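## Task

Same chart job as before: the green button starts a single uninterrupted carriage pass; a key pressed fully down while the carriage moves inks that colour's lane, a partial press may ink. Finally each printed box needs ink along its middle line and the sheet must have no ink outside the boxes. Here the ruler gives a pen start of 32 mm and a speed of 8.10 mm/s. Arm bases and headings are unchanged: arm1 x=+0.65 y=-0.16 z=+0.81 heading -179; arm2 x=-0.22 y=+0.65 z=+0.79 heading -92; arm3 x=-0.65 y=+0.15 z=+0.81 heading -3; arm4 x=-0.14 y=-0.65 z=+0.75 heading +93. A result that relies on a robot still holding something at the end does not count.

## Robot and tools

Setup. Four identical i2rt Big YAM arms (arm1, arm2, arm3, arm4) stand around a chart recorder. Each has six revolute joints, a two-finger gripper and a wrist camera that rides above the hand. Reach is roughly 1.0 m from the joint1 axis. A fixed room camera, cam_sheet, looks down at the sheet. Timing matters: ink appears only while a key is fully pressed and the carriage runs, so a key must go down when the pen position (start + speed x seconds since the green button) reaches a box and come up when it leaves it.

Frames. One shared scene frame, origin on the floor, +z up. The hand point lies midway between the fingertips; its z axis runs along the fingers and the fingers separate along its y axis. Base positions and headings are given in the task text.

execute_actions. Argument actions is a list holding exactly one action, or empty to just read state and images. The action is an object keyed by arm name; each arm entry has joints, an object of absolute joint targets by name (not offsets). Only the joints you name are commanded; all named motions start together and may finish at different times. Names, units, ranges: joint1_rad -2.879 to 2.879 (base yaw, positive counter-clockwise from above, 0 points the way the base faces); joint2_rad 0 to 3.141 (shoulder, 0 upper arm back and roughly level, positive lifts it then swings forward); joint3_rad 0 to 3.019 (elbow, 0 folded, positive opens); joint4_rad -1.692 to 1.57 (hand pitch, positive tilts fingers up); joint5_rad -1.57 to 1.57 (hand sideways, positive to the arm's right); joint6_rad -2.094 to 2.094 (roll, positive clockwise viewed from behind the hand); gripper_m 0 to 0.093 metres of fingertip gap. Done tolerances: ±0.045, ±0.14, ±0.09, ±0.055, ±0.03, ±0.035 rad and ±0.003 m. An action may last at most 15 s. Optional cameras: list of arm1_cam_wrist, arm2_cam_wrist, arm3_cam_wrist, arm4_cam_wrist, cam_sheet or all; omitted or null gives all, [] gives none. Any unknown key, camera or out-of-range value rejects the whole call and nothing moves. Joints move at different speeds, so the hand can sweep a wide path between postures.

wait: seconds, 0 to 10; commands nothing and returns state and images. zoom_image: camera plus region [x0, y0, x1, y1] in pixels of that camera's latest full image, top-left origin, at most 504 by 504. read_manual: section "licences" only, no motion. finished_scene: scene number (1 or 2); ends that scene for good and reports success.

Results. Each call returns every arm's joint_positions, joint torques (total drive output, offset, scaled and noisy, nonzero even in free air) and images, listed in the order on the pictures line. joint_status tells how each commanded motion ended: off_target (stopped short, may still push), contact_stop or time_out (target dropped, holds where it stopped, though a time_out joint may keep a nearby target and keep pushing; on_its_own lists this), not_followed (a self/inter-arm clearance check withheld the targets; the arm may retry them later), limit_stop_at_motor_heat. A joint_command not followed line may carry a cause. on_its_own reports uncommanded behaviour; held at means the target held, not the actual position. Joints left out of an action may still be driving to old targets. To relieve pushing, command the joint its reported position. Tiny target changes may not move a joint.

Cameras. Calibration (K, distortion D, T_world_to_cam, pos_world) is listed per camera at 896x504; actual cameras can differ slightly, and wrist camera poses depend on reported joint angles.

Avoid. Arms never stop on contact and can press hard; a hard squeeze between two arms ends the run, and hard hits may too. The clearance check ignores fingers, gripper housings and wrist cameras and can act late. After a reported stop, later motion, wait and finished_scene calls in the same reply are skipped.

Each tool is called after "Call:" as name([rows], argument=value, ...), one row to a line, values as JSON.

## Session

Call:
execute_actions(actions=[])

Scene clock: 0.00 s.
Joint torques (N m, as the arm reports them, + toward a larger angle): no reading
Motor temperatures (°C, as the motors report them): arm1=[26 25 28 25 26 26] | arm2=[27 29 27 28 28 26] | arm3=[24 28 28 24 27 25] | arm4=[28 28 30 27 28 28]
arm1.joint_positions: joint1_rad=-0.316 joint2_rad=+0.346 joint3_rad=+1.552 joint4_rad=-1.613 joint5_rad=-0.206 joint6_rad=+0.023 gripper_m=+0.095
arm1.joint_status: not commanded
arm1.hand: x=+0.5983 y=-0.1833 z=+1.3920 quat_wxyz=(-0.010, -0.829, +0.074, +0.555) (m; scene frame)
arm2.joint_positions: joint1_rad=+0.270 joint2_rad=+0.443 joint3_rad=+1.622 joint4_rad=-1.598 joint5_rad=-0.137 joint6_rad=-0.350 gripper_m=+0.094
arm2.joint_status: not commanded
arm2.hand: x=-0.1807 y=+0.5827 z=+1.4009 quat_wxyz=(-0.404, -0.364, -0.754, +0.369) (m; scene frame)
arm3.joint_positions: joint1_rad=-0.502 joint2_rad=+0.270 joint3_rad=+1.596 joint4_rad=-1.388 joint5_rad=-0.042 joint6_rad=-0.624 gripper_m=+0.095
arm3.joint_status: not commanded
arm3.hand: x=-0.6309 y=+0.1483 z=+1.4583 quat_wxyz=(-0.576, +0.045, -0.730, +0.365) (m; scene frame)
arm4.joint_positions: joint1_rad=+0.805 joint2_rad=+0.625 joint3_rad=+1.444 joint4_rad=-1.534 joint5_rad=-0.016 joint6_rad=+0.492 gripper_m=+0.095
arm4.joint_status: not commanded
arm4.hand: x=-0.2872 y=-0.5205 z=+1.2782 quat_wxyz=(-0.038, +0.748, -0.516, -0.415) (m; scene frame)
pictures: arm1_cam_wrist, arm2_cam_wrist, arm3_cam_wrist, arm4_cam_wrist, cam_sheet
camera_calibration (this result's frames):
arm1_cam_wrist: T_world_to_cam=[[0.113518, 0.989028, -0.0945333, 0.241979], [0.837576, -0.146442, -0.526327, 0.212217], [-0.534396, -0.0194313, -0.845011, 1.61461], [0, 0, 0, 1]] pos_world=[0.657623, -0.176873, 1.49893]
arm2_cam_wrist: T_world_to_cam=[[-0.854703, -0.451685, 0.255861, -0.249215], [-0.517643, 0.704436, -0.485609, 0.185373], [0.0391047, -0.547496, -0.835894, 1.61879], [0, 0, 0, 1]] pos_world=[-0.18035, 0.643131, 1.50692]
arm3_cam_wrist: T_world_to_cam=[[-0.364609, -0.733956, 0.573035, -0.961264], [-0.776964, -0.0993793, -0.621652, 0.433044], [0.513213, -0.671887, -0.534022, 1.32489], [0, 0, 0, 1]] pos_world=[-0.693978, 0.227688, 1.52756]
arm4_cam_wrist: T_world_to_cam=[[0.803221, 0.472608, -0.362598, 0.939862], [0.454661, -0.879685, -0.139417, -0.146135], [-0.384862, -0.0528761, -0.921458, 1.16119], [0, 0, 0, 1]] pos_world=[-0.241578, -0.511339, 1.39041]
Images, in order (width x height): arm1_cam_wrist 896x504, arm2_cam_wrist 896x504, arm3_cam_wrist 896x504, arm4_cam_wrist 896x504, cam_sheet 896x504.

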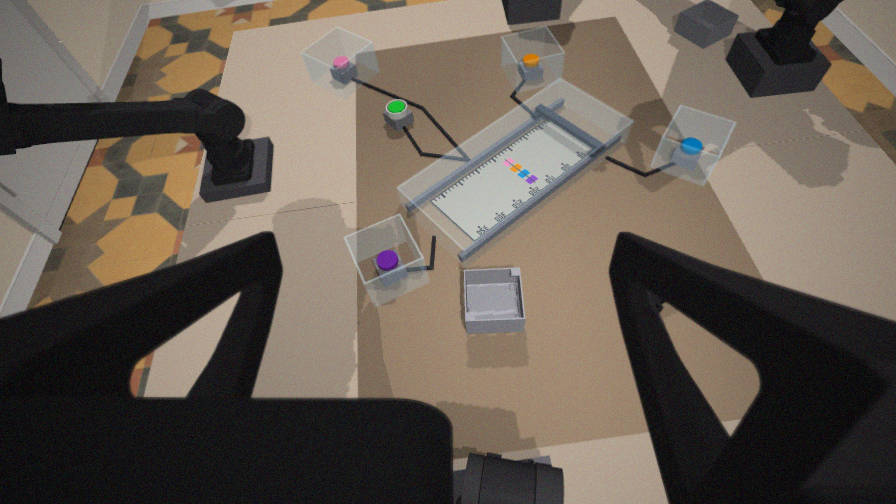

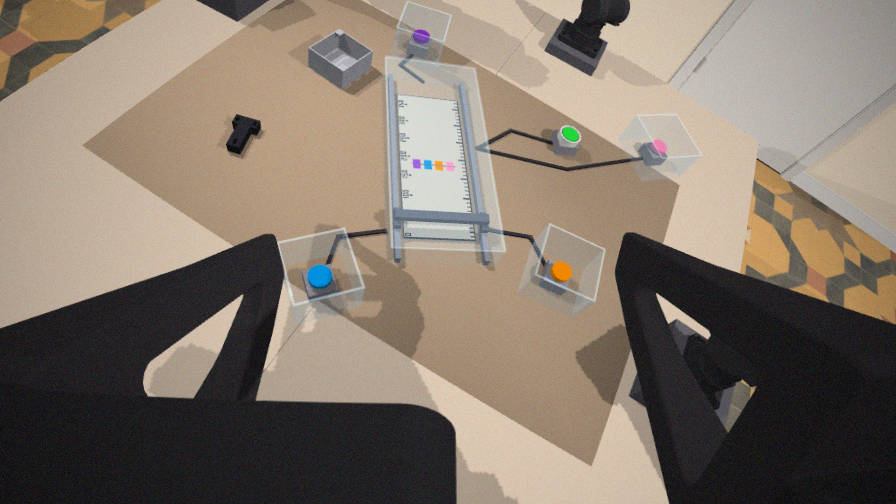

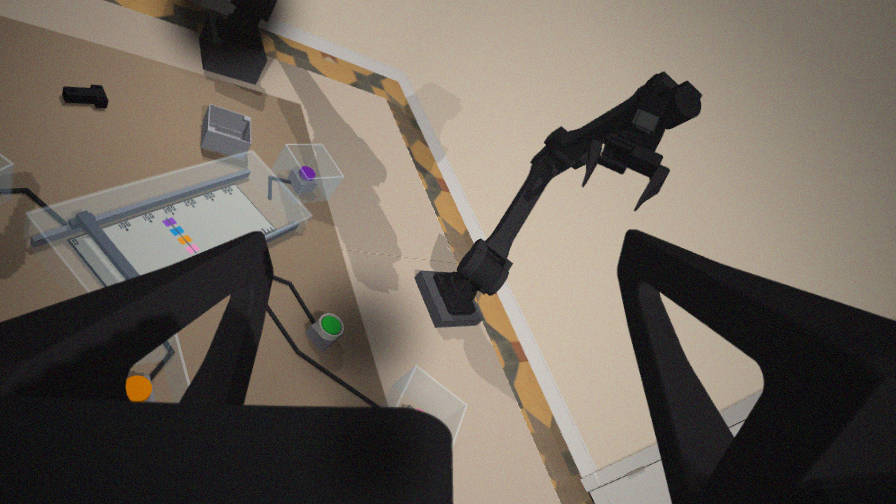

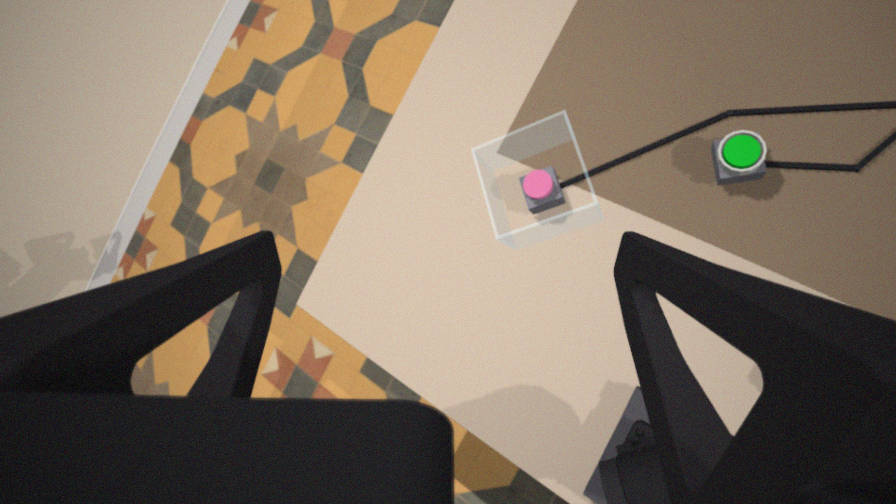

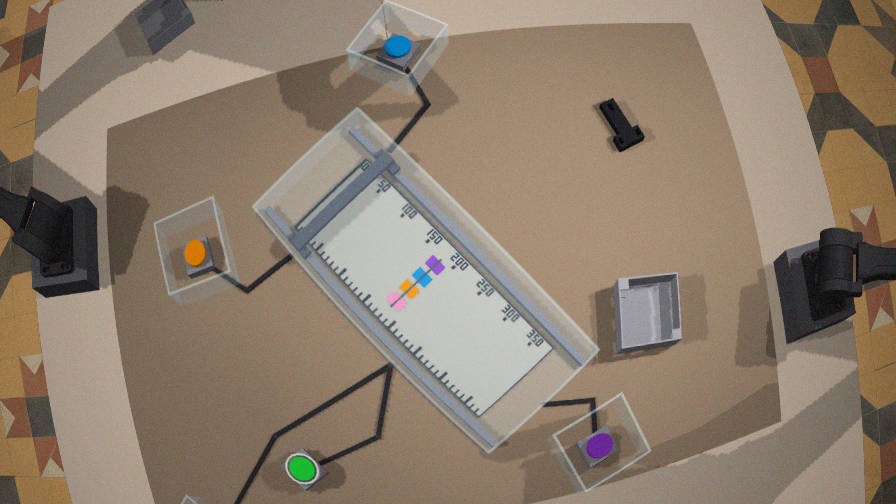

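Call:
zoom_image(camera="cam_sheet", region=[340, 200, 500, 340])

Region (340, 200, 500, 340) of cam_sheet's 896x504 image, scaled by 3.150, with more detail than that image has; it fills the top 441 rows of this view, and the rest is white.

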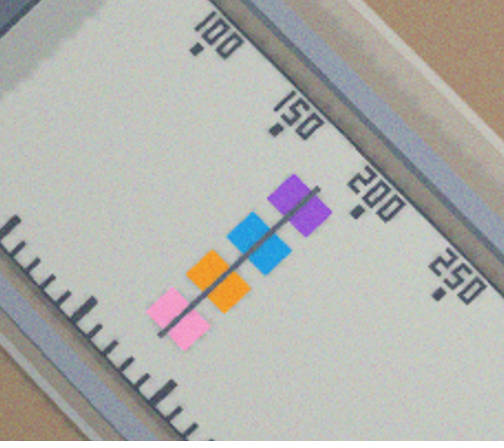

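Call:
execute_actions([
  {"arm1":{"joints":{"joint1_rad":0.292,"joint2_rad":1.703,"joint3_rad":1.268,"joint4_rad":-1.13,"joint5_rad":0,"joint6_rad":0,"gripper_m":0}},"arm2":{"joints":{"joint1_rad":0.672,"joint2_rad":1.464,"joint3_rad":1.055,"joint4_rad":-1.14,"joint5_rad":0,"joint6_rad":0,"gripper_m":0}},"arm3":{"joints":{"joint1_rad":-0.169,"joint2_rad":1.295,"joint3_rad":0.83,"joint4_rad":-1.1,"joint5_rad":0,"joint6_rad":0,"gripper_m":0}},"arm4":{"joints":{"joint1_rad":0.831,"joint2_rad":1.39,"joint3_rad":1.085,"joint4_rad":-1.25,"joint5_rad":0,"joint6_rad":0,"gripper_m":0}}},
])

Scene clock: 20.93 s.
Joint torques (N m, as the arm reports them, + toward a larger angle): arm1=[ -0.57 -12.68   8.35   1.02   0.07  -0.07] | arm2=[  0.39 -10.65   8.84   1.47  -0.03   0.1 ] | arm3=[ 0.84 -5.2   9.69  0.42  0.08  0.1 ] | arm4=[ 1.65 -8.51  9.08  0.79  0.25 -0.17]
Motor temperatures (°C, as the motors report them): arm1=[26 26 30 26 26 26] | arm2=[27 29 28 28 28 26] | arm3=[24 29 30 24 27 25] | arm4=[28 28 33 27 28 28]
arm1.joint_positions: joint1_rad=+0.296 joint2_rad=+1.704 joint3_rad=+1.271 joint4_rad=-1.138 joint5_rad=-0.002 joint6_rad=+0.007 gripper_m=+0.001
arm1.joint_status: all done
arm1.hand: x=+0.1908 y=-0.3148 z=+0.8998 quat_wxyz=(+0.001, -0.988, -0.156, +0.001) (m; scene frame)
arm2.joint_positions: joint1_rad=+0.670 joint2_rad=+1.457 joint3_rad=+1.029 joint4_rad=-1.155 joint5_rad=-0.002 joint6_rad=-0.011 gripper_m=+0.000
arm2.joint_status: all done
arm2.hand: x=+0.0102 y=+0.3368 z=+0.9041 quat_wxyz=(+0.004, -0.447, -0.894, -0.003) (m; scene frame)
arm3.joint_positions: joint1_rad=-0.175 joint2_rad=+1.280 joint3_rad=+0.825 joint4_rad=-1.097 joint5_rad=-0.001 joint6_rad=-0.014 gripper_m=+0.001
arm3.joint_status: all done
arm3.hand: x=-0.3330 y=+0.0779 z=+0.9020 quat_wxyz=(-0.004, -0.102, -0.995, +0.001) (m; scene frame)
arm4.joint_positions: joint1_rad=+0.823 joint2_rad=+1.382 joint3_rad=+1.064 joint4_rad=-1.255 joint5_rad=-0.004 joint6_rad=+0.009 gripper_m=+0.001
arm4.joint_status: all done
arm4.hand: x=-0.4265 y=-0.4065 z=+0.9038 quat_wxyz=(+0.003, +0.937, -0.349, -0.002) (m; scene frame)
pictures: arm1_cam_wrist, arm2_cam_wrist, arm3_cam_wrist, arm4_cam_wrist, cam_sheet
camera_calibration (this result's frames):
arm1_cam_wrist: T_world_to_cam=[[-0.310701, 0.950478, 0.00754362, 0.348668], [0.777683, 0.249637, 0.576967, -0.58138], [0.546511, 0.185131, -0.816733, 0.811075], [0, 0, 0, 1]] pos_world=[0.1172, -0.336422, 0.995238]
arm2_cam_wrist: T_world_to_cam=[[-0.8062, -0.591573, 0.00912261, 0.199689], [-0.473835, 0.654826, 0.588798, -0.738965], [-0.354291, 0.470367, -0.808229, 0.697598], [0, 0, 0, 1]] pos_world=[0.057994, 0.273897, 0.997099]
arm3_cam_wrist: T_world_to_cam=[[-0.217793, -0.97597, 0.00693689, -0.00713428], [-0.793985, 0.181307, 0.580272, -0.799963], [-0.567586, 0.120871, -0.814393, 0.65883], [0, 0, 0, 1]] pos_world=[-0.26277, 0.0584421, 1.00079]
arm4_cam_wrist: T_world_to_cam=[[0.644272, 0.764761, -0.0074273, 0.59217], [0.615003, -0.512287, 0.599444, -0.48476], [0.454626, -0.390773, -0.800382, 0.879864], [0, 0, 0, 1]] pos_world=[-0.483399, -0.357378, 0.999213]
Images, in order (width x height): arm1_cam_wrist 896x504, arm2_cam_wrist 896x504, arm3_cam_wrist 896x504, arm4_cam_wrist 896x504, cam_sheet 896x504.

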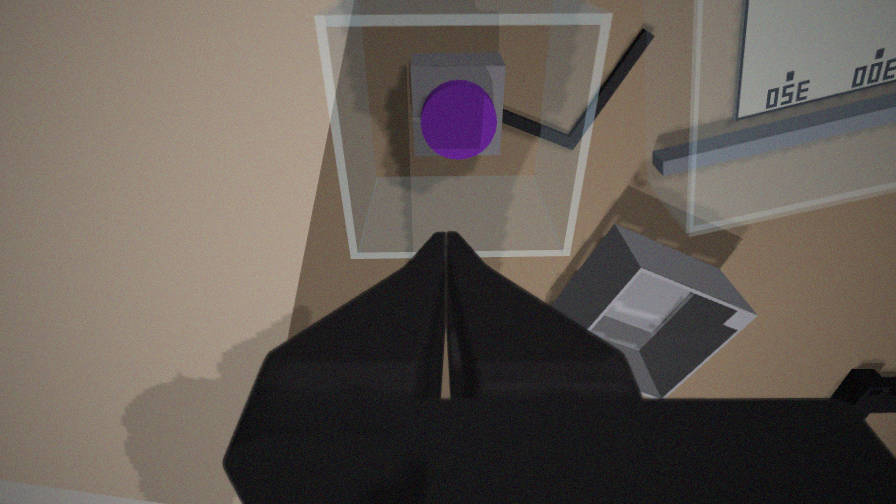

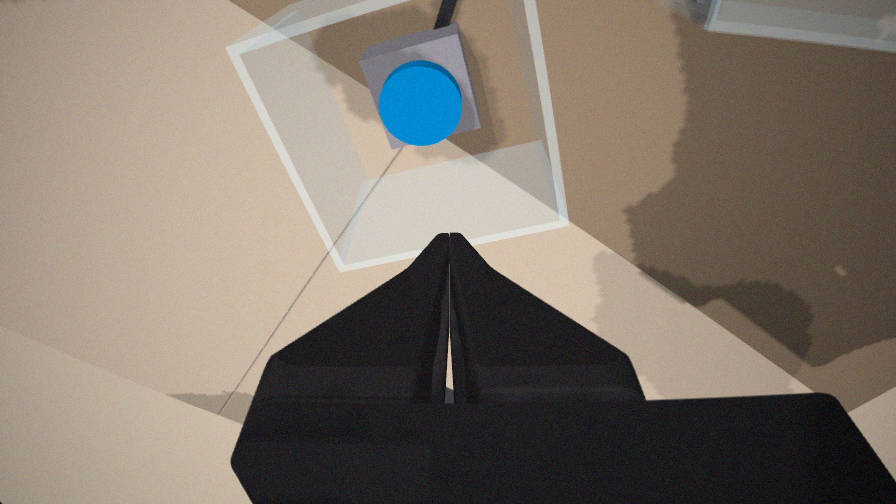

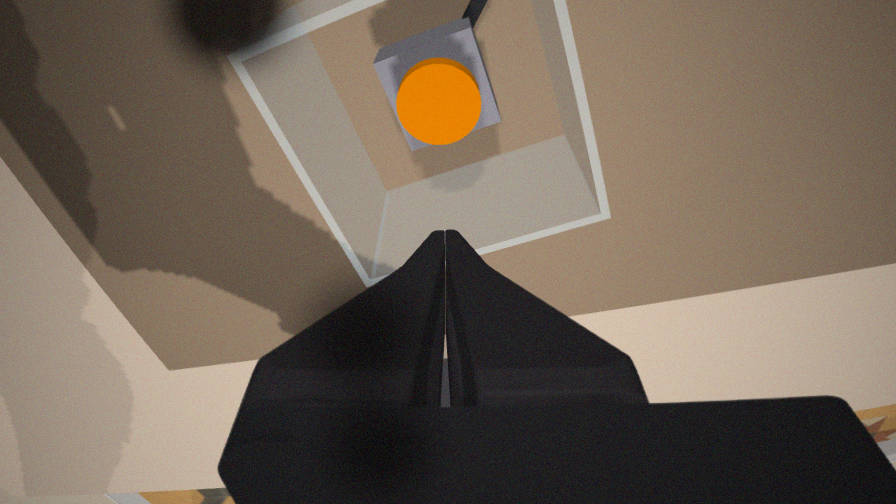

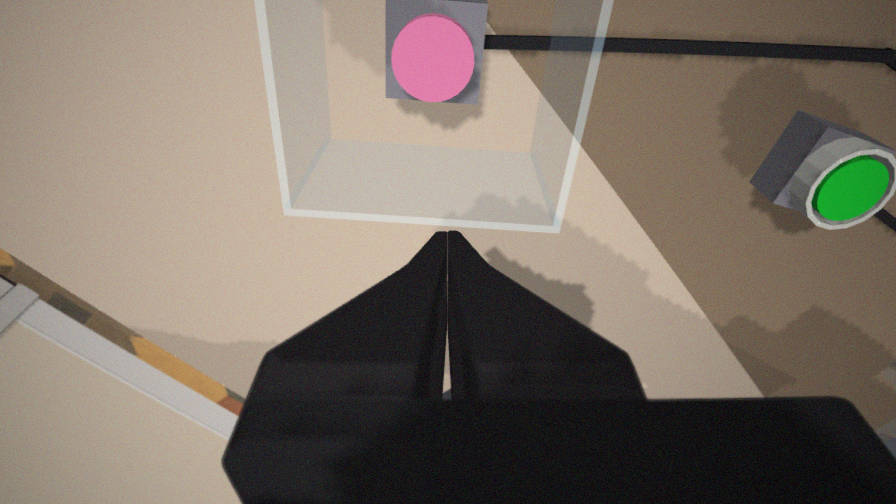

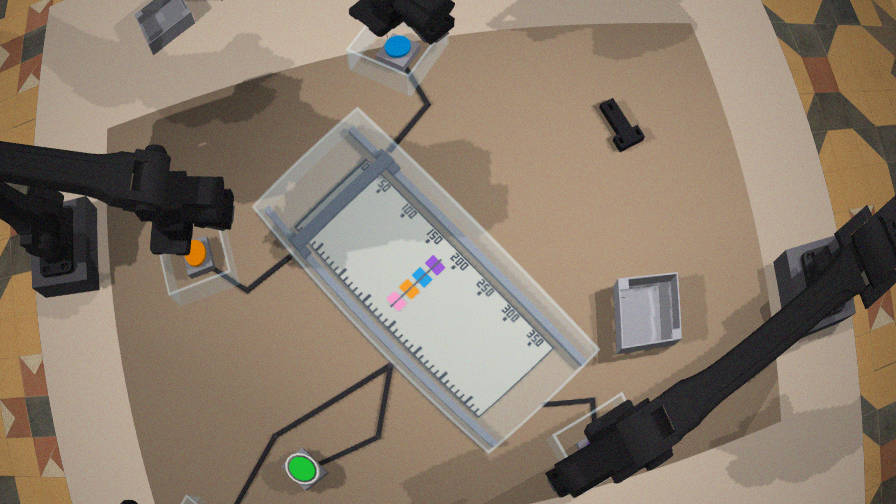

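Call:
execute_actions([
  {"arm1":{"joints":{"joint1_rad":0.278,"joint2_rad":1.83,"joint3_rad":1.15,"joint4_rad":-0.86}},"arm2":{"joints":{"joint1_rad":0.706,"joint2_rad":1.595,"joint3_rad":0.915,"joint4_rad":-0.85}},"arm3":{"joints":{"joint1_rad":-0.158,"joint2_rad":1.478,"joint3_rad":0.705,"joint4_rad":-0.79}},"arm4":{"joints":{"joint1_rad":0.85,"joint2_rad":1.548,"joint3_rad":0.933,"joint4_rad":-0.934}}},
])

Scene clock: 33.83 s.
Joint torques (N m, as the arm reports them, + toward a larger angle): arm1=[ -0.82 -14.79   7.7    1.13   0.08  -0.07] | arm2=[  0.53 -13.45   6.93   1.58  -0.03   0.1 ] | arm3=[ 1.65 -7.73  7.99  1.01  0.01  0.11] | arm4=[  1.28 -11.51   7.39   0.95   0.24  -0.16]
Motor temperatures (°C, as the motors report them): arm1=[26 26 31 26 26 26] | arm2=[27 29 30 28 28 26] | arm3=[24 29 32 24 27 25] | arm4=[28 29 34 27 28 28]
arm1.joint_positions: joint1_rad=+0.285 joint2_rad=+1.846 joint3_rad=+1.146 joint4_rad=-0.872 joint5_rad=-0.002 joint6_rad=+0.007 gripper_m=+0.001
arm1.joint_status: all done
arm1.hand: x=+0.1926 y=-0.3083 z=+0.7937 quat_wxyz=(+0.001, -0.989, -0.151, +0.001) (m; scene frame)
arm2.joint_positions: joint1_rad=+0.702 joint2_rad=+1.612 joint3_rad=+0.898 joint4_rad=-0.867 joint5_rad=-0.002 joint6_rad=-0.011 gripper_m=+0.000
arm2.joint_status: all done
arm2.hand: x=+0.0208 y=+0.3435 z=+0.8044 quat_wxyz=(+0.003, -0.433, -0.901, -0.002) (m; scene frame)
arm3.joint_positions: joint1_rad=-0.166 joint2_rad=+1.479 joint3_rad=+0.697 joint4_rad=-0.804 joint5_rad=-0.001 joint6_rad=-0.014 gripper_m=+0.001
arm3.joint_status: all done
arm3.hand: x=-0.3371 y=+0.0813 z=+0.8016 quat_wxyz=(+0.013, -0.098, -0.995, -0.001) (m; scene frame)
arm4.joint_positions: joint1_rad=+0.845 joint2_rad=+1.560 joint3_rad=+0.918 joint4_rad=-0.942 joint5_rad=-0.003 joint6_rad=+0.009 gripper_m=+0.001
arm4.joint_status: all done
arm4.hand: x=-0.4388 y=-0.4077 z=+0.7889 quat_wxyz=(+0.005, +0.941, -0.338, +0.004) (m; scene frame)
pictures: arm1_cam_wrist, arm2_cam_wrist, arm3_cam_wrist, arm4_cam_wrist, cam_sheet
camera_calibration (this result's frames):
arm1_cam_wrist: T_world_to_cam=[[-0.300532, 0.953742, 0.00752553, 0.342901], [0.780118, 0.241267, 0.57724, -0.526505], [0.548722, 0.17935, -0.81654, 0.71994], [0, 0, 0, 1]] pos_world=[0.118742, -0.329132, 0.889199]
arm2_cam_wrist: T_world_to_cam=[[-0.787084, -0.616777, 0.00921313, 0.221278], [-0.495386, 0.640933, 0.586343, -0.67246], [-0.367548, 0.456937, -0.81001, 0.623988], [0, 0, 0, 1]] pos_world=[0.0703827, 0.282357, 0.89769]
arm3_cam_wrist: T_world_to_cam=[[-0.209458, -0.977793, 0.00688793, -0.00102599], [-0.775736, 0.170454, 0.607601, -0.760516], [-0.595282, 0.121924, -0.794213, 0.54877], [0, 0, 0, 1]] pos_world=[-0.263501, 0.061722, 0.897937]
arm4_cam_wrist: T_world_to_cam=[[0.627225, 0.778807, -0.00701179, 0.598056], [0.620351, -0.494126, 0.6091, -0.406854], [0.470907, -0.386393, -0.793062, 0.796163], [0, 0, 0, 1]] pos_world=[-0.497641, -0.359176, 0.883415]
Images, in order (width x height): arm1_cam_wrist 896x504, arm2_cam_wrist 896x504, arm3_cam_wrist 896x504, arm4_cam_wrist 896x504, cam_sheet 896x504.

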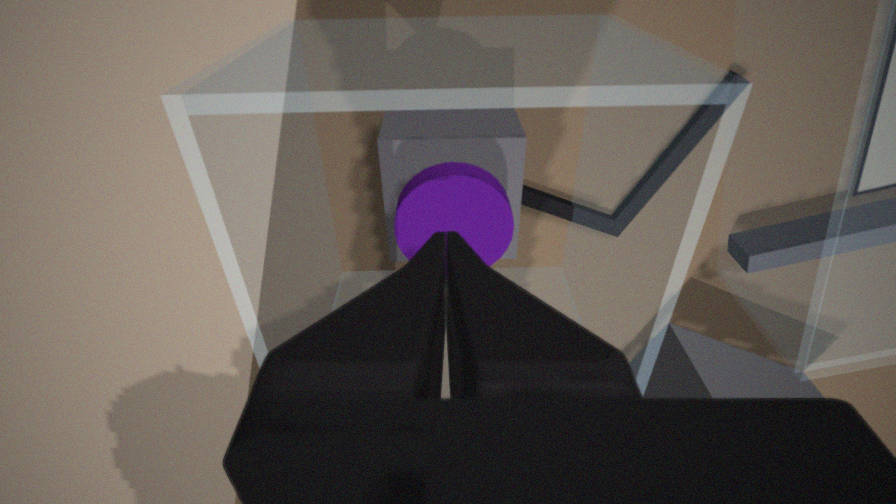

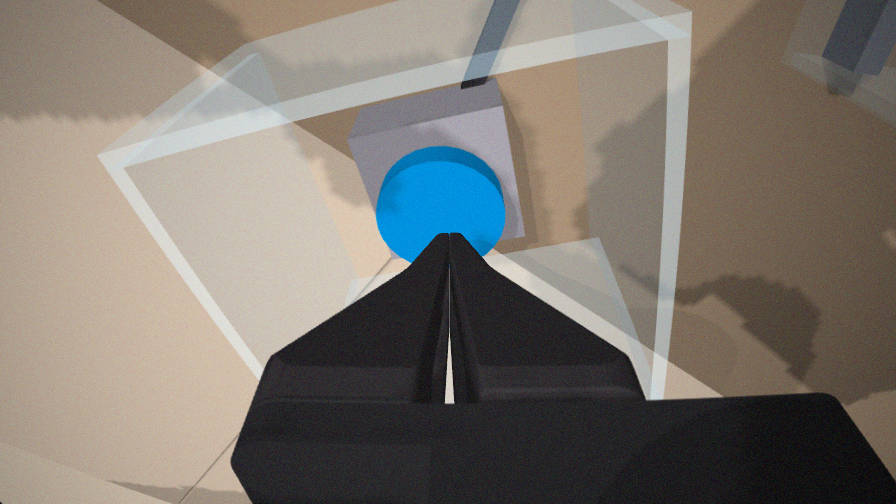

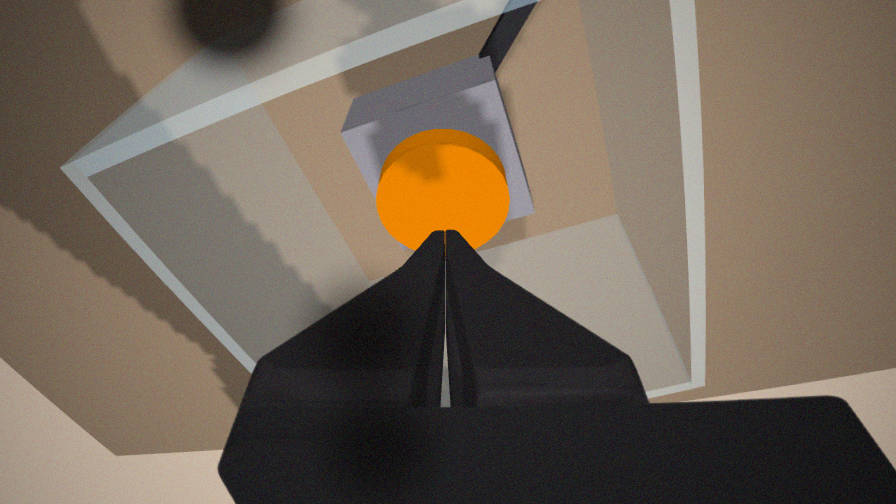

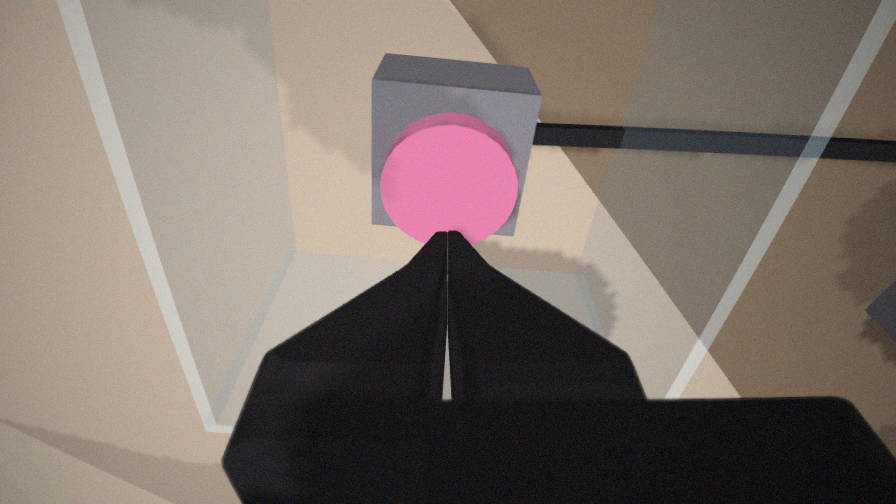

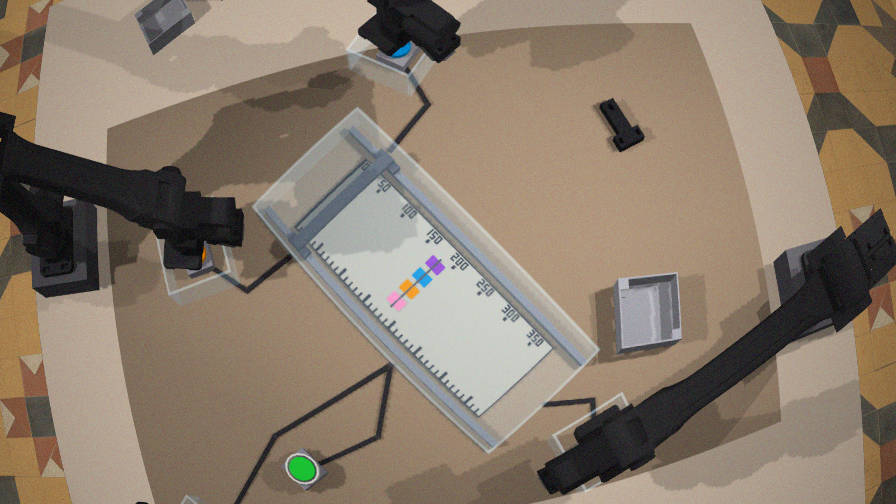

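Call:
execute_actions([
  {"arm2":{"joints":{"joint4_rad":-0.82}},"arm3":{"joints":{"joint4_rad":-0.74}},"arm4":{"joints":{"joint3_rad":0.985}}},
], cameras=["arm4_cam_wrist"])

Call:
execute_actions([
  {"arm1":{"joints":{"joint2_rad":1.96}},"arm2":{"joints":{"joint2_rad":1.73}},"arm3":{"joints":{"joint2_rad":1.62}},"arm4":{"joints":{"joint2_rad":1.67}}},
])

Scene clock: 40.17 s.
Joint torques (N m, as the arm reports them, + toward a larger angle): arm1=[ -0.75 -14.75   7.71   1.13   0.07  -0.07] | arm2=[  0.54 -13.49   6.94   1.67  -0.03   0.1 ] | arm3=[ 0.79 -7.88  7.94  0.91  0.08  0.11] | arm4=[  1.49 -11.9    8.96   0.91   0.25  -0.17]
Motor temperatures (°C, as the motors report them): arm1=[26 26 31 26 26 26] | arm2=[27 29 30 28 28 26] | arm3=[24 29 32 24 27 25] | arm4=[28 29 34 27 28 28]
arm1.joint_positions: joint1_rad=+0.285 joint2_rad=+1.846 joint3_rad=+1.146 joint4_rad=-0.872 joint5_rad=-0.002 joint6_rad=+0.007 gripper_m=+0.001
arm1.joint_status: not commanded
arm1.hand: x=+0.1926 y=-0.3083 z=+0.7937 quat_wxyz=(+0.001, -0.989, -0.151, +0.001) (m; scene frame)
arm2.joint_positions: joint1_rad=+0.702 joint2_rad=+1.612 joint3_rad=+0.898 joint4_rad=-0.837 joint5_rad=-0.002 joint6_rad=-0.011 gripper_m=+0.000
arm2.joint_status: all done
arm2.hand: x=+0.0253 y=+0.3377 z=+0.8045 quat_wxyz=(-0.010, -0.433, -0.901, +0.005) (m; scene frame)
arm3.joint_positions: joint1_rad=-0.166 joint2_rad=+1.479 joint3_rad=+0.697 joint4_rad=-0.754 joint5_rad=-0.001 joint6_rad=-0.014 gripper_m=+0.001
arm3.joint_status: all done
arm3.hand: x=-0.3251 y=+0.0787 z=+0.8016 quat_wxyz=(-0.012, -0.098, -0.995, +0.002) (m; scene frame)
arm4.joint_positions: joint1_rad=+0.845 joint2_rad=+1.560 joint3_rad=+0.948 joint4_rad=-0.940 joint5_rad=-0.003 joint6_rad=+0.009 gripper_m=+0.001
arm4.joint_status: all done
arm4.hand: x=-0.4502 y=-0.3984 z=+0.7984 quat_wxyz=(+0.000, +0.941, -0.338, -0.011) (m; scene frame)
pictures: arm4_cam_wrist
camera_calibration (this result's frames):
arm4_cam_wrist: T_world_to_cam=[[0.627151, 0.778867, -0.00691407, 0.597953], [0.635305, -0.506377, 0.583069, -0.378279], [0.450632, -0.370065, -0.812393, 0.82551], [0, 0, 0, 1]] pos_world=[-0.506686, -0.351785, 0.895336]
Images, in order (width x height): arm4_cam_wrist 896x504.

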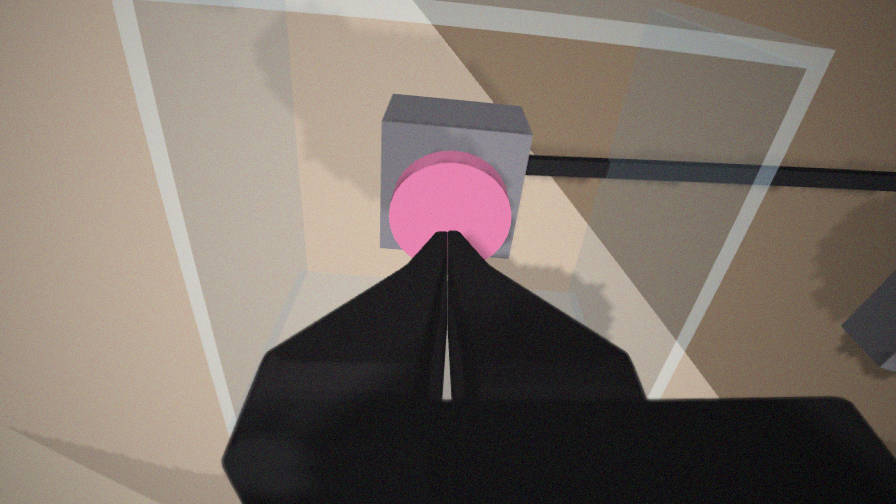

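Scene clock: 41.00 s.
Joint torques (N m, as the arm reports them, + toward a larger angle): arm1=[ -0.79 -10.42   6.59   0.8    0.08  -0.07] | arm2=[ 0.59 -9.17  5.5   1.42 -0.03  0.1 ] | arm3=[ 0.83 -5.6   6.24  0.98  0.05  0.15] | arm4=[ 1.45 -9.66  7.6   0.84  0.23 -0.17]
Motor temperatures (°C, as the motors report them): arm1=[26 26 31 26 26 26] | arm2=[27 29 30 28 28 26] | arm3=[24 29 32 24 27 25] | arm4=[28 29 34 27 28 28]
arm1.joint_positions: joint1_rad=+0.285 joint2_rad=+1.913 joint3_rad=+1.155 joint4_rad=-0.867 joint5_rad=-0.002 joint6_rad=+0.007 gripper_m=+0.001
arm1.joint_status: all done
arm1.hand: x=+0.1976 y=-0.3065 z=+0.7651 quat_wxyz=(+0.006, -0.988, -0.151, -0.026) (m; scene frame)
arm2.joint_positions: joint1_rad=+0.702 joint2_rad=+1.688 joint3_rad=+0.912 joint4_rad=-0.835 joint5_rad=-0.002 joint6_rad=-0.011 gripper_m=+0.000
arm2.joint_status: all done
arm2.hand: x=+0.0238 y=+0.3396 z=+0.7797 quat_wxyz=(+0.016, -0.433, -0.901, -0.009) (m; scene frame)
arm3.joint_positions: joint1_rad=-0.166 joint2_rad=+1.578 joint3_rad=+0.707 joint4_rad=-0.753 joint5_rad=-0.001 joint6_rad=-0.014 gripper_m=+0.001
arm3.joint_status: all done
arm3.hand: x=-0.3341 y=+0.0806 z=+0.7740 quat_wxyz=(+0.031, -0.098, -0.995, -0.003) (m; scene frame)
arm4.joint_positions: joint1_rad=+0.845 joint2_rad=+1.647 joint3_rad=+0.963 joint4_rad=-0.941 joint5_rad=-0.003 joint6_rad=+0.009 gripper_m=+0.001
arm4.joint_status: all done
arm4.hand: x=-0.4490 y=-0.3996 z=+0.7698 quat_wxyz=(+0.012, +0.941, -0.338, +0.023) (m; scene frame)
pictures: arm1_cam_wrist, arm2_cam_wrist, arm3_cam_wrist, arm4_cam_wrist, cam_sheet
camera_calibration (this result's frames):
arm1_cam_wrist: T_world_to_cam=[[-0.3007, 0.953687, 0.00773815, 0.342824], [0.749488, 0.231282, 0.620304, -0.544222], [0.589786, 0.192325, -0.784324, 0.664758], [0, 0, 0, 1]] pos_world=[0.11891, -0.328928, 0.856315]
arm2_cam_wrist: T_world_to_cam=[[-0.786924, -0.616981, 0.00918553, 0.221574], [-0.484261, 0.626737, 0.610485, -0.668223], [-0.382415, 0.475958, -0.791974, 0.586709], [0, 0, 0, 1]] pos_world=[0.0751336, 0.276258, 0.870563]
arm3_cam_wrist: T_world_to_cam=[[-0.209676, -0.977746, 0.00694508, -0.00102936], [-0.752662, 0.165933, 0.637155, -0.756123], [-0.624128, 0.128369, -0.770705, 0.500357], [0, 0, 0, 1]] pos_world=[-0.257034, 0.060229, 0.867402]
arm4_cam_wrist: T_world_to_cam=[[0.627321, 0.778728, -0.00712924, 0.598062], [0.600795, -0.478118, 0.640662, -0.411529], [0.495493, -0.406184, -0.76779, 0.77263], [0, 0, 0, 1]] pos_world=[-0.510765, -0.348657, 0.861133]
Images, in order (width x height): arm1_cam_wrist 896x504, arm2_cam_wrist 896x504, arm3_cam_wrist 896x504, arm4_cam_wrist 896x504, cam_sheet 896x504.

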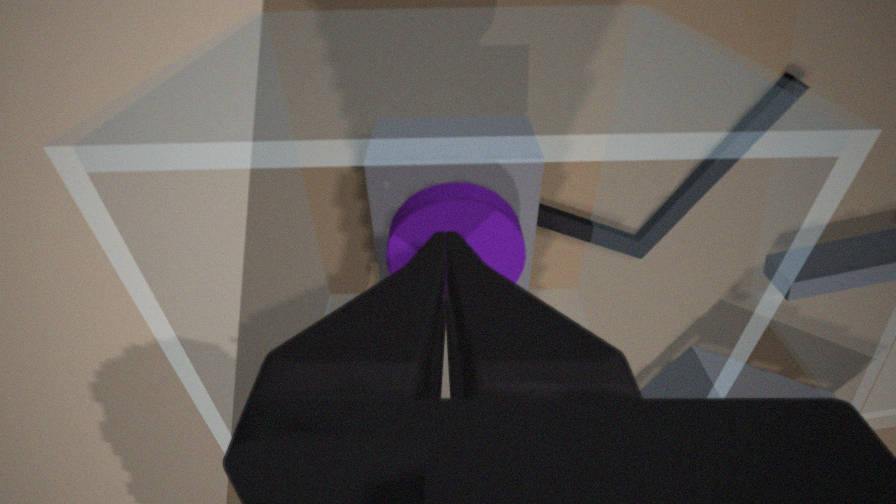

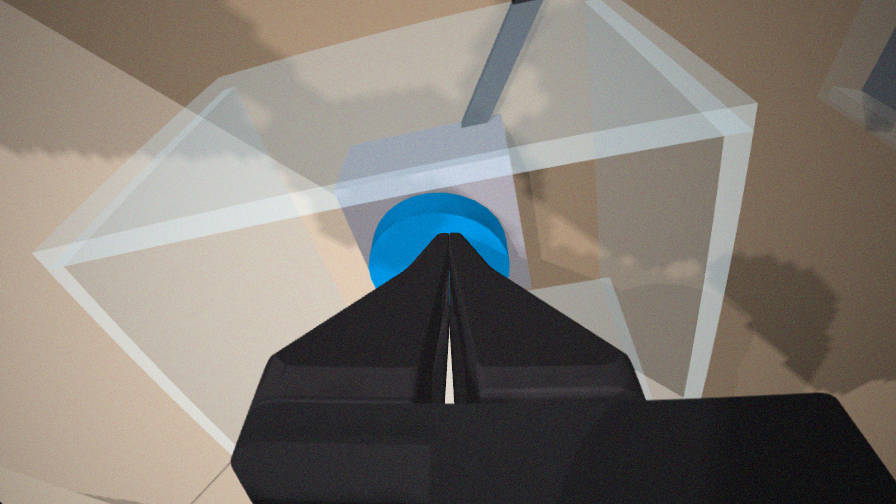

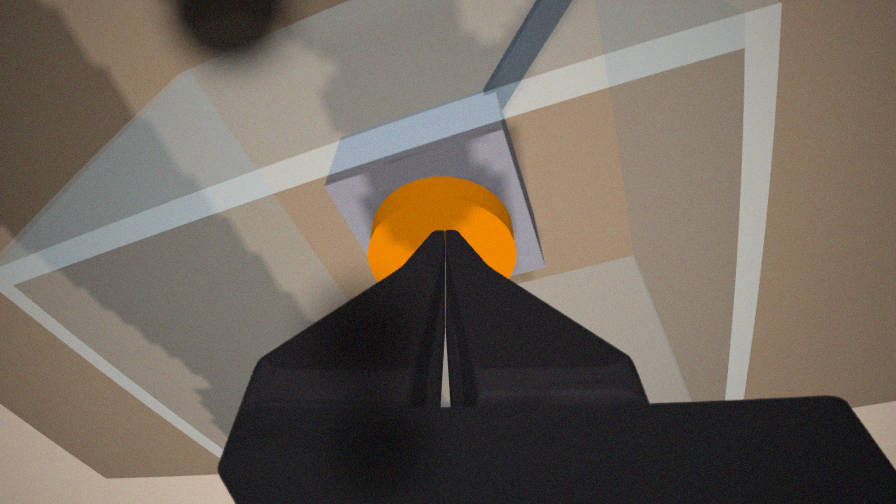

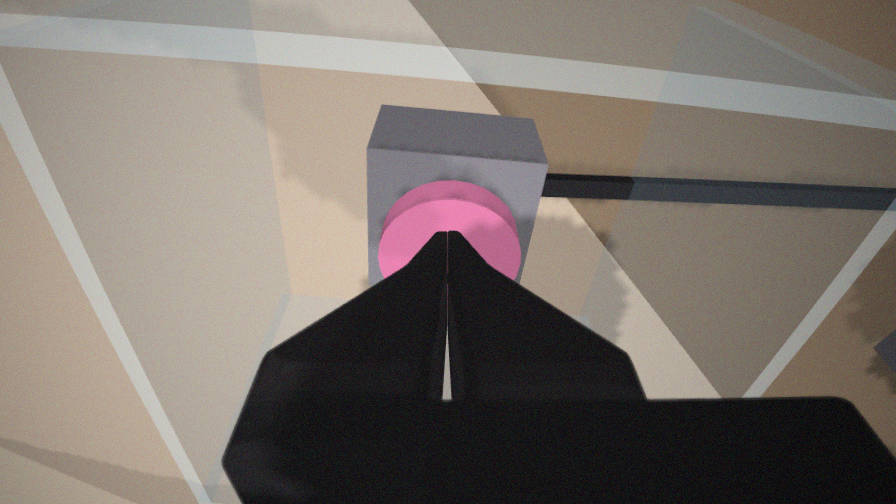

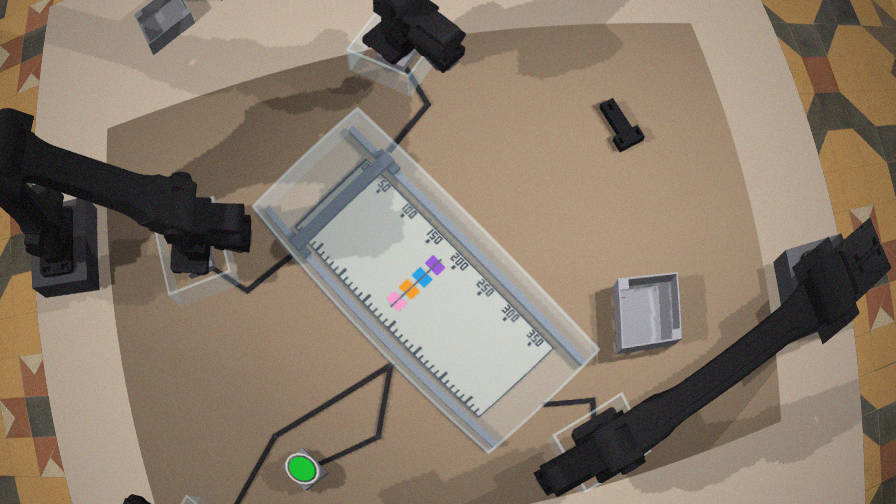

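Call:
execute_actions([
  {"arm1":{"joints":{"joint2_rad":1.85}},"arm2":{"joints":{"joint2_rad":1.61}},"arm3":{"joints":{"joint2_rad":1.50}},"arm4":{"joints":{"joint2_rad":1.42,"joint3_rad":1.13,"joint4_rad":-1.25}}},
], cameras=[])

Call:
execute_actions([
  {"arm4":{"joints":{"joint1_rad":0.21}}},
], cameras=[])

Call:
execute_actions([
  {"arm4":{"joints":{"joint2_rad":1.52,"joint3_rad":0.963,"joint4_rad":-0.96}}},
], cameras=["arm4_cam_wrist"])

Scene clock: 48.13 s.
Joint torques (N m, as the arm reports them, + toward a larger angle): arm1=[ -0.8  -14.93   6.98   0.94   0.07  -0.07] | arm2=[  0.54 -12.71   6.02   1.55  -0.03   0.1 ] | arm3=[ 1.12 -8.78  7.05  1.08  0.02  0.11] | arm4=[ 1.46 -8.53  8.98  0.36  0.24 -0.16]
Motor temperatures (°C, as the motors report them): arm1=[26 26 31 26 26 26] | arm2=[27 29 30 28 28 26] | arm3=[24 29 31 24 27 25] | arm4=[28 29 35 27 28 28]
arm1.joint_positions: joint1_rad=+0.285 joint2_rad=+1.863 joint3_rad=+1.155 joint4_rad=-0.867 joint5_rad=-0.002 joint6_rad=+0.007 gripper_m=+0.001
arm1.joint_status: all done
arm1.hand: x=+0.1899 y=-0.3091 z=+0.7881 quat_wxyz=(+0.002, -0.989, -0.151, -0.001) (m; scene frame)
arm2.joint_positions: joint1_rad=+0.702 joint2_rad=+1.616 joint3_rad=+0.912 joint4_rad=-0.834 joint5_rad=-0.002 joint6_rad=-0.011 gripper_m=+0.000
arm2.joint_status: all done
arm2.hand: x=+0.0296 y=+0.3322 z=+0.8068 quat_wxyz=(-0.016, -0.433, -0.901, +0.007) (m; scene frame)
arm3.joint_positions: joint1_rad=-0.166 joint2_rad=+1.503 joint3_rad=+0.707 joint4_rad=-0.753 joint5_rad=-0.001 joint6_rad=-0.014 gripper_m=+0.001
arm3.joint_status: all done
arm3.hand: x=-0.3232 y=+0.0783 z=+0.7968 quat_wxyz=(-0.006, -0.098, -0.995, +0.002) (m; scene frame)
arm4.joint_positions: joint1_rad=+0.845 joint2_rad=+1.405 joint3_rad=+1.109 joint4_rad=-1.243 joint5_rad=-0.003 joint6_rad=+0.009 gripper_m=+0.001
arm4.joint_status: all done
arm4.hand: x=-0.4469 y=-0.4005 z=+0.9117 quat_wxyz=(-0.002, +0.941, -0.338, -0.018) (m; scene frame)
pictures: none
No camera images: the call's "cameras" was empty. Leave "cameras" out to get every camera's image.

Scene clock: 49.37 s.
Joint torques (N m, as the arm reports them, + toward a larger angle): arm1=[ -0.87 -14.79   6.94   0.89   0.07  -0.07] | arm2=[  0.55 -12.8    6.01   1.54  -0.04   0.1 ] | arm3=[ 0.85 -8.69  7.27  1.02  0.04  0.09] | arm4=[ 0.75 -8.76  9.06  0.4   0.14 -0.15]
Motor temperatures (°C, as the motors report them): arm1=[26 26 31 26 26 26] | arm2=[27 29 30 28 28 26] | arm3=[24 29 31 24 27 25] | arm4=[28 29 35 27 28 28]
arm1.joint_positions: joint1_rad=+0.285 joint2_rad=+1.863 joint3_rad=+1.155 joint4_rad=-0.867 joint5_rad=-0.002 joint6_rad=+0.007 gripper_m=+0.001
arm1.joint_status: not commanded
arm1.hand: x=+0.1899 y=-0.3091 z=+0.7881 quat_wxyz=(+0.002, -0.989, -0.151, -0.001) (m; scene frame)
arm2.joint_positions: joint1_rad=+0.702 joint2_rad=+1.616 joint3_rad=+0.912 joint4_rad=-0.834 joint5_rad=-0.002 joint6_rad=-0.011 gripper_m=+0.000
arm2.joint_status: not commanded
arm2.hand: x=+0.0296 y=+0.3322 z=+0.8068 quat_wxyz=(-0.016, -0.433, -0.901, +0.007) (m; scene frame)
arm3.joint_positions: joint1_rad=-0.166 joint2_rad=+1.503 joint3_rad=+0.707 joint4_rad=-0.753 joint5_rad=-0.001 joint6_rad=-0.014 gripper_m=+0.001
arm3.joint_status: not commanded
arm3.hand: x=-0.3232 y=+0.0783 z=+0.7968 quat_wxyz=(-0.006, -0.098, -0.995, +0.002) (m; scene frame)
arm4.joint_positions: joint1_rad=+0.208 joint2_rad=+1.405 joint3_rad=+1.109 joint4_rad=-1.243 joint5_rad=-0.001 joint6_rad=+0.008 gripper_m=+0.001
arm4.joint_status: all done
arm4.hand: x=-0.2362 y=-0.2651 z=+0.9105 quat_wxyz=(-0.007, +0.788, -0.615, -0.014) (m; scene frame)
pictures: none
No camera images: the call's "cameras" was empty. Leave "cameras" out to get every camera's image.

Scene clock: 50.40 s.
Joint torques (N m, as the arm reports them, + toward a larger angle): arm1=[ -0.82 -14.81   6.94   0.88   0.07  -0.07] | arm2=[  0.57 -12.8    6.02   1.55  -0.03   0.1 ] | arm3=[ 1.55 -8.33  7.06  0.98  0.03  0.11] | arm4=[  1.14 -11.23   7.83   0.99   0.14  -0.16]
Motor temperatures (°C, as the motors report them): arm1=[26 27 31 26 26 26] | arm2=[27 29 30 28 28 26] | arm3=[24 29 31 24 27 25] | arm4=[28 29 35 27 28 28]
arm1.joint_positions: joint1_rad=+0.285 joint2_rad=+1.863 joint3_rad=+1.155 joint4_rad=-0.867 joint5_rad=-0.002 joint6_rad=+0.007 gripper_m=+0.001
arm1.joint_status: not commanded
arm1.hand: x=+0.1899 y=-0.3091 z=+0.7881 quat_wxyz=(+0.002, -0.989, -0.151, -0.001) (m; scene frame)
arm2.joint_positions: joint1_rad=+0.702 joint2_rad=+1.616 joint3_rad=+0.912 joint4_rad=-0.834 joint5_rad=-0.002 joint6_rad=-0.011 gripper_m=+0.000
arm2.joint_status: not commanded
arm2.hand: x=+0.0296 y=+0.3322 z=+0.8068 quat_wxyz=(-0.016, -0.433, -0.901, +0.007) (m; scene frame)
arm3.joint_positions: joint1_rad=-0.166 joint2_rad=+1.503 joint3_rad=+0.707 joint4_rad=-0.753 joint5_rad=-0.001 joint6_rad=-0.014 gripper_m=+0.001
arm3.joint_status: not commanded
arm3.hand: x=-0.3232 y=+0.0783 z=+0.7968 quat_wxyz=(-0.006, -0.098, -0.995, +0.002) (m; scene frame)
arm4.joint_positions: joint1_rad=+0.208 joint2_rad=+1.529 joint3_rad=+0.947 joint4_rad=-0.968 joint5_rad=-0.001 joint6_rad=+0.008 gripper_m=+0.001
arm4.joint_status: all done
arm4.hand: x=-0.2364 y=-0.2664 z=+0.8088 quat_wxyz=(-0.004, +0.788, -0.615, -0.010) (m; scene frame)
pictures: arm4_cam_wrist
camera_calibration (this result's frames):
arm4_cam_wrist: T_world_to_cam=[[0.967163, 0.25409, -0.0057462, 0.300698], [0.209619, -0.784698, 0.58336, -0.628334], [0.143717, -0.565409, -0.812193, 0.661698], [0, 0, 0, 1]] pos_world=[-0.25421, -0.195326, 0.9057]
Images, in order (width x height): arm4_cam_wrist 896x504.

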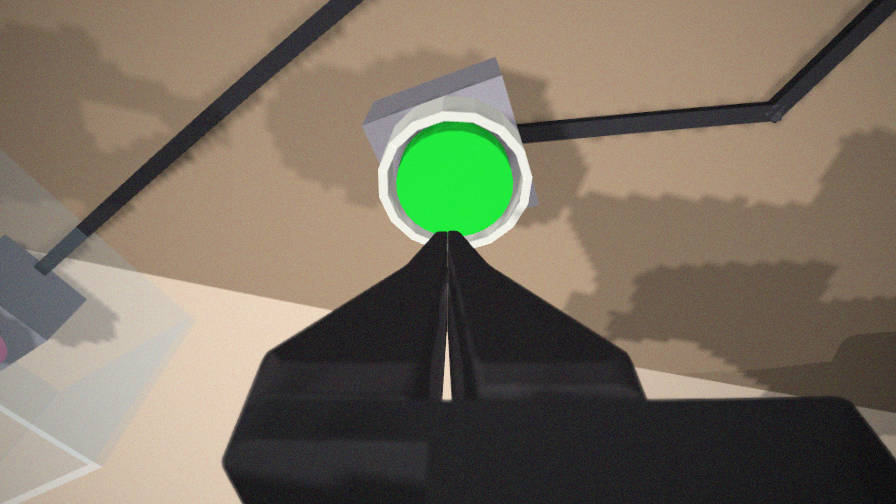

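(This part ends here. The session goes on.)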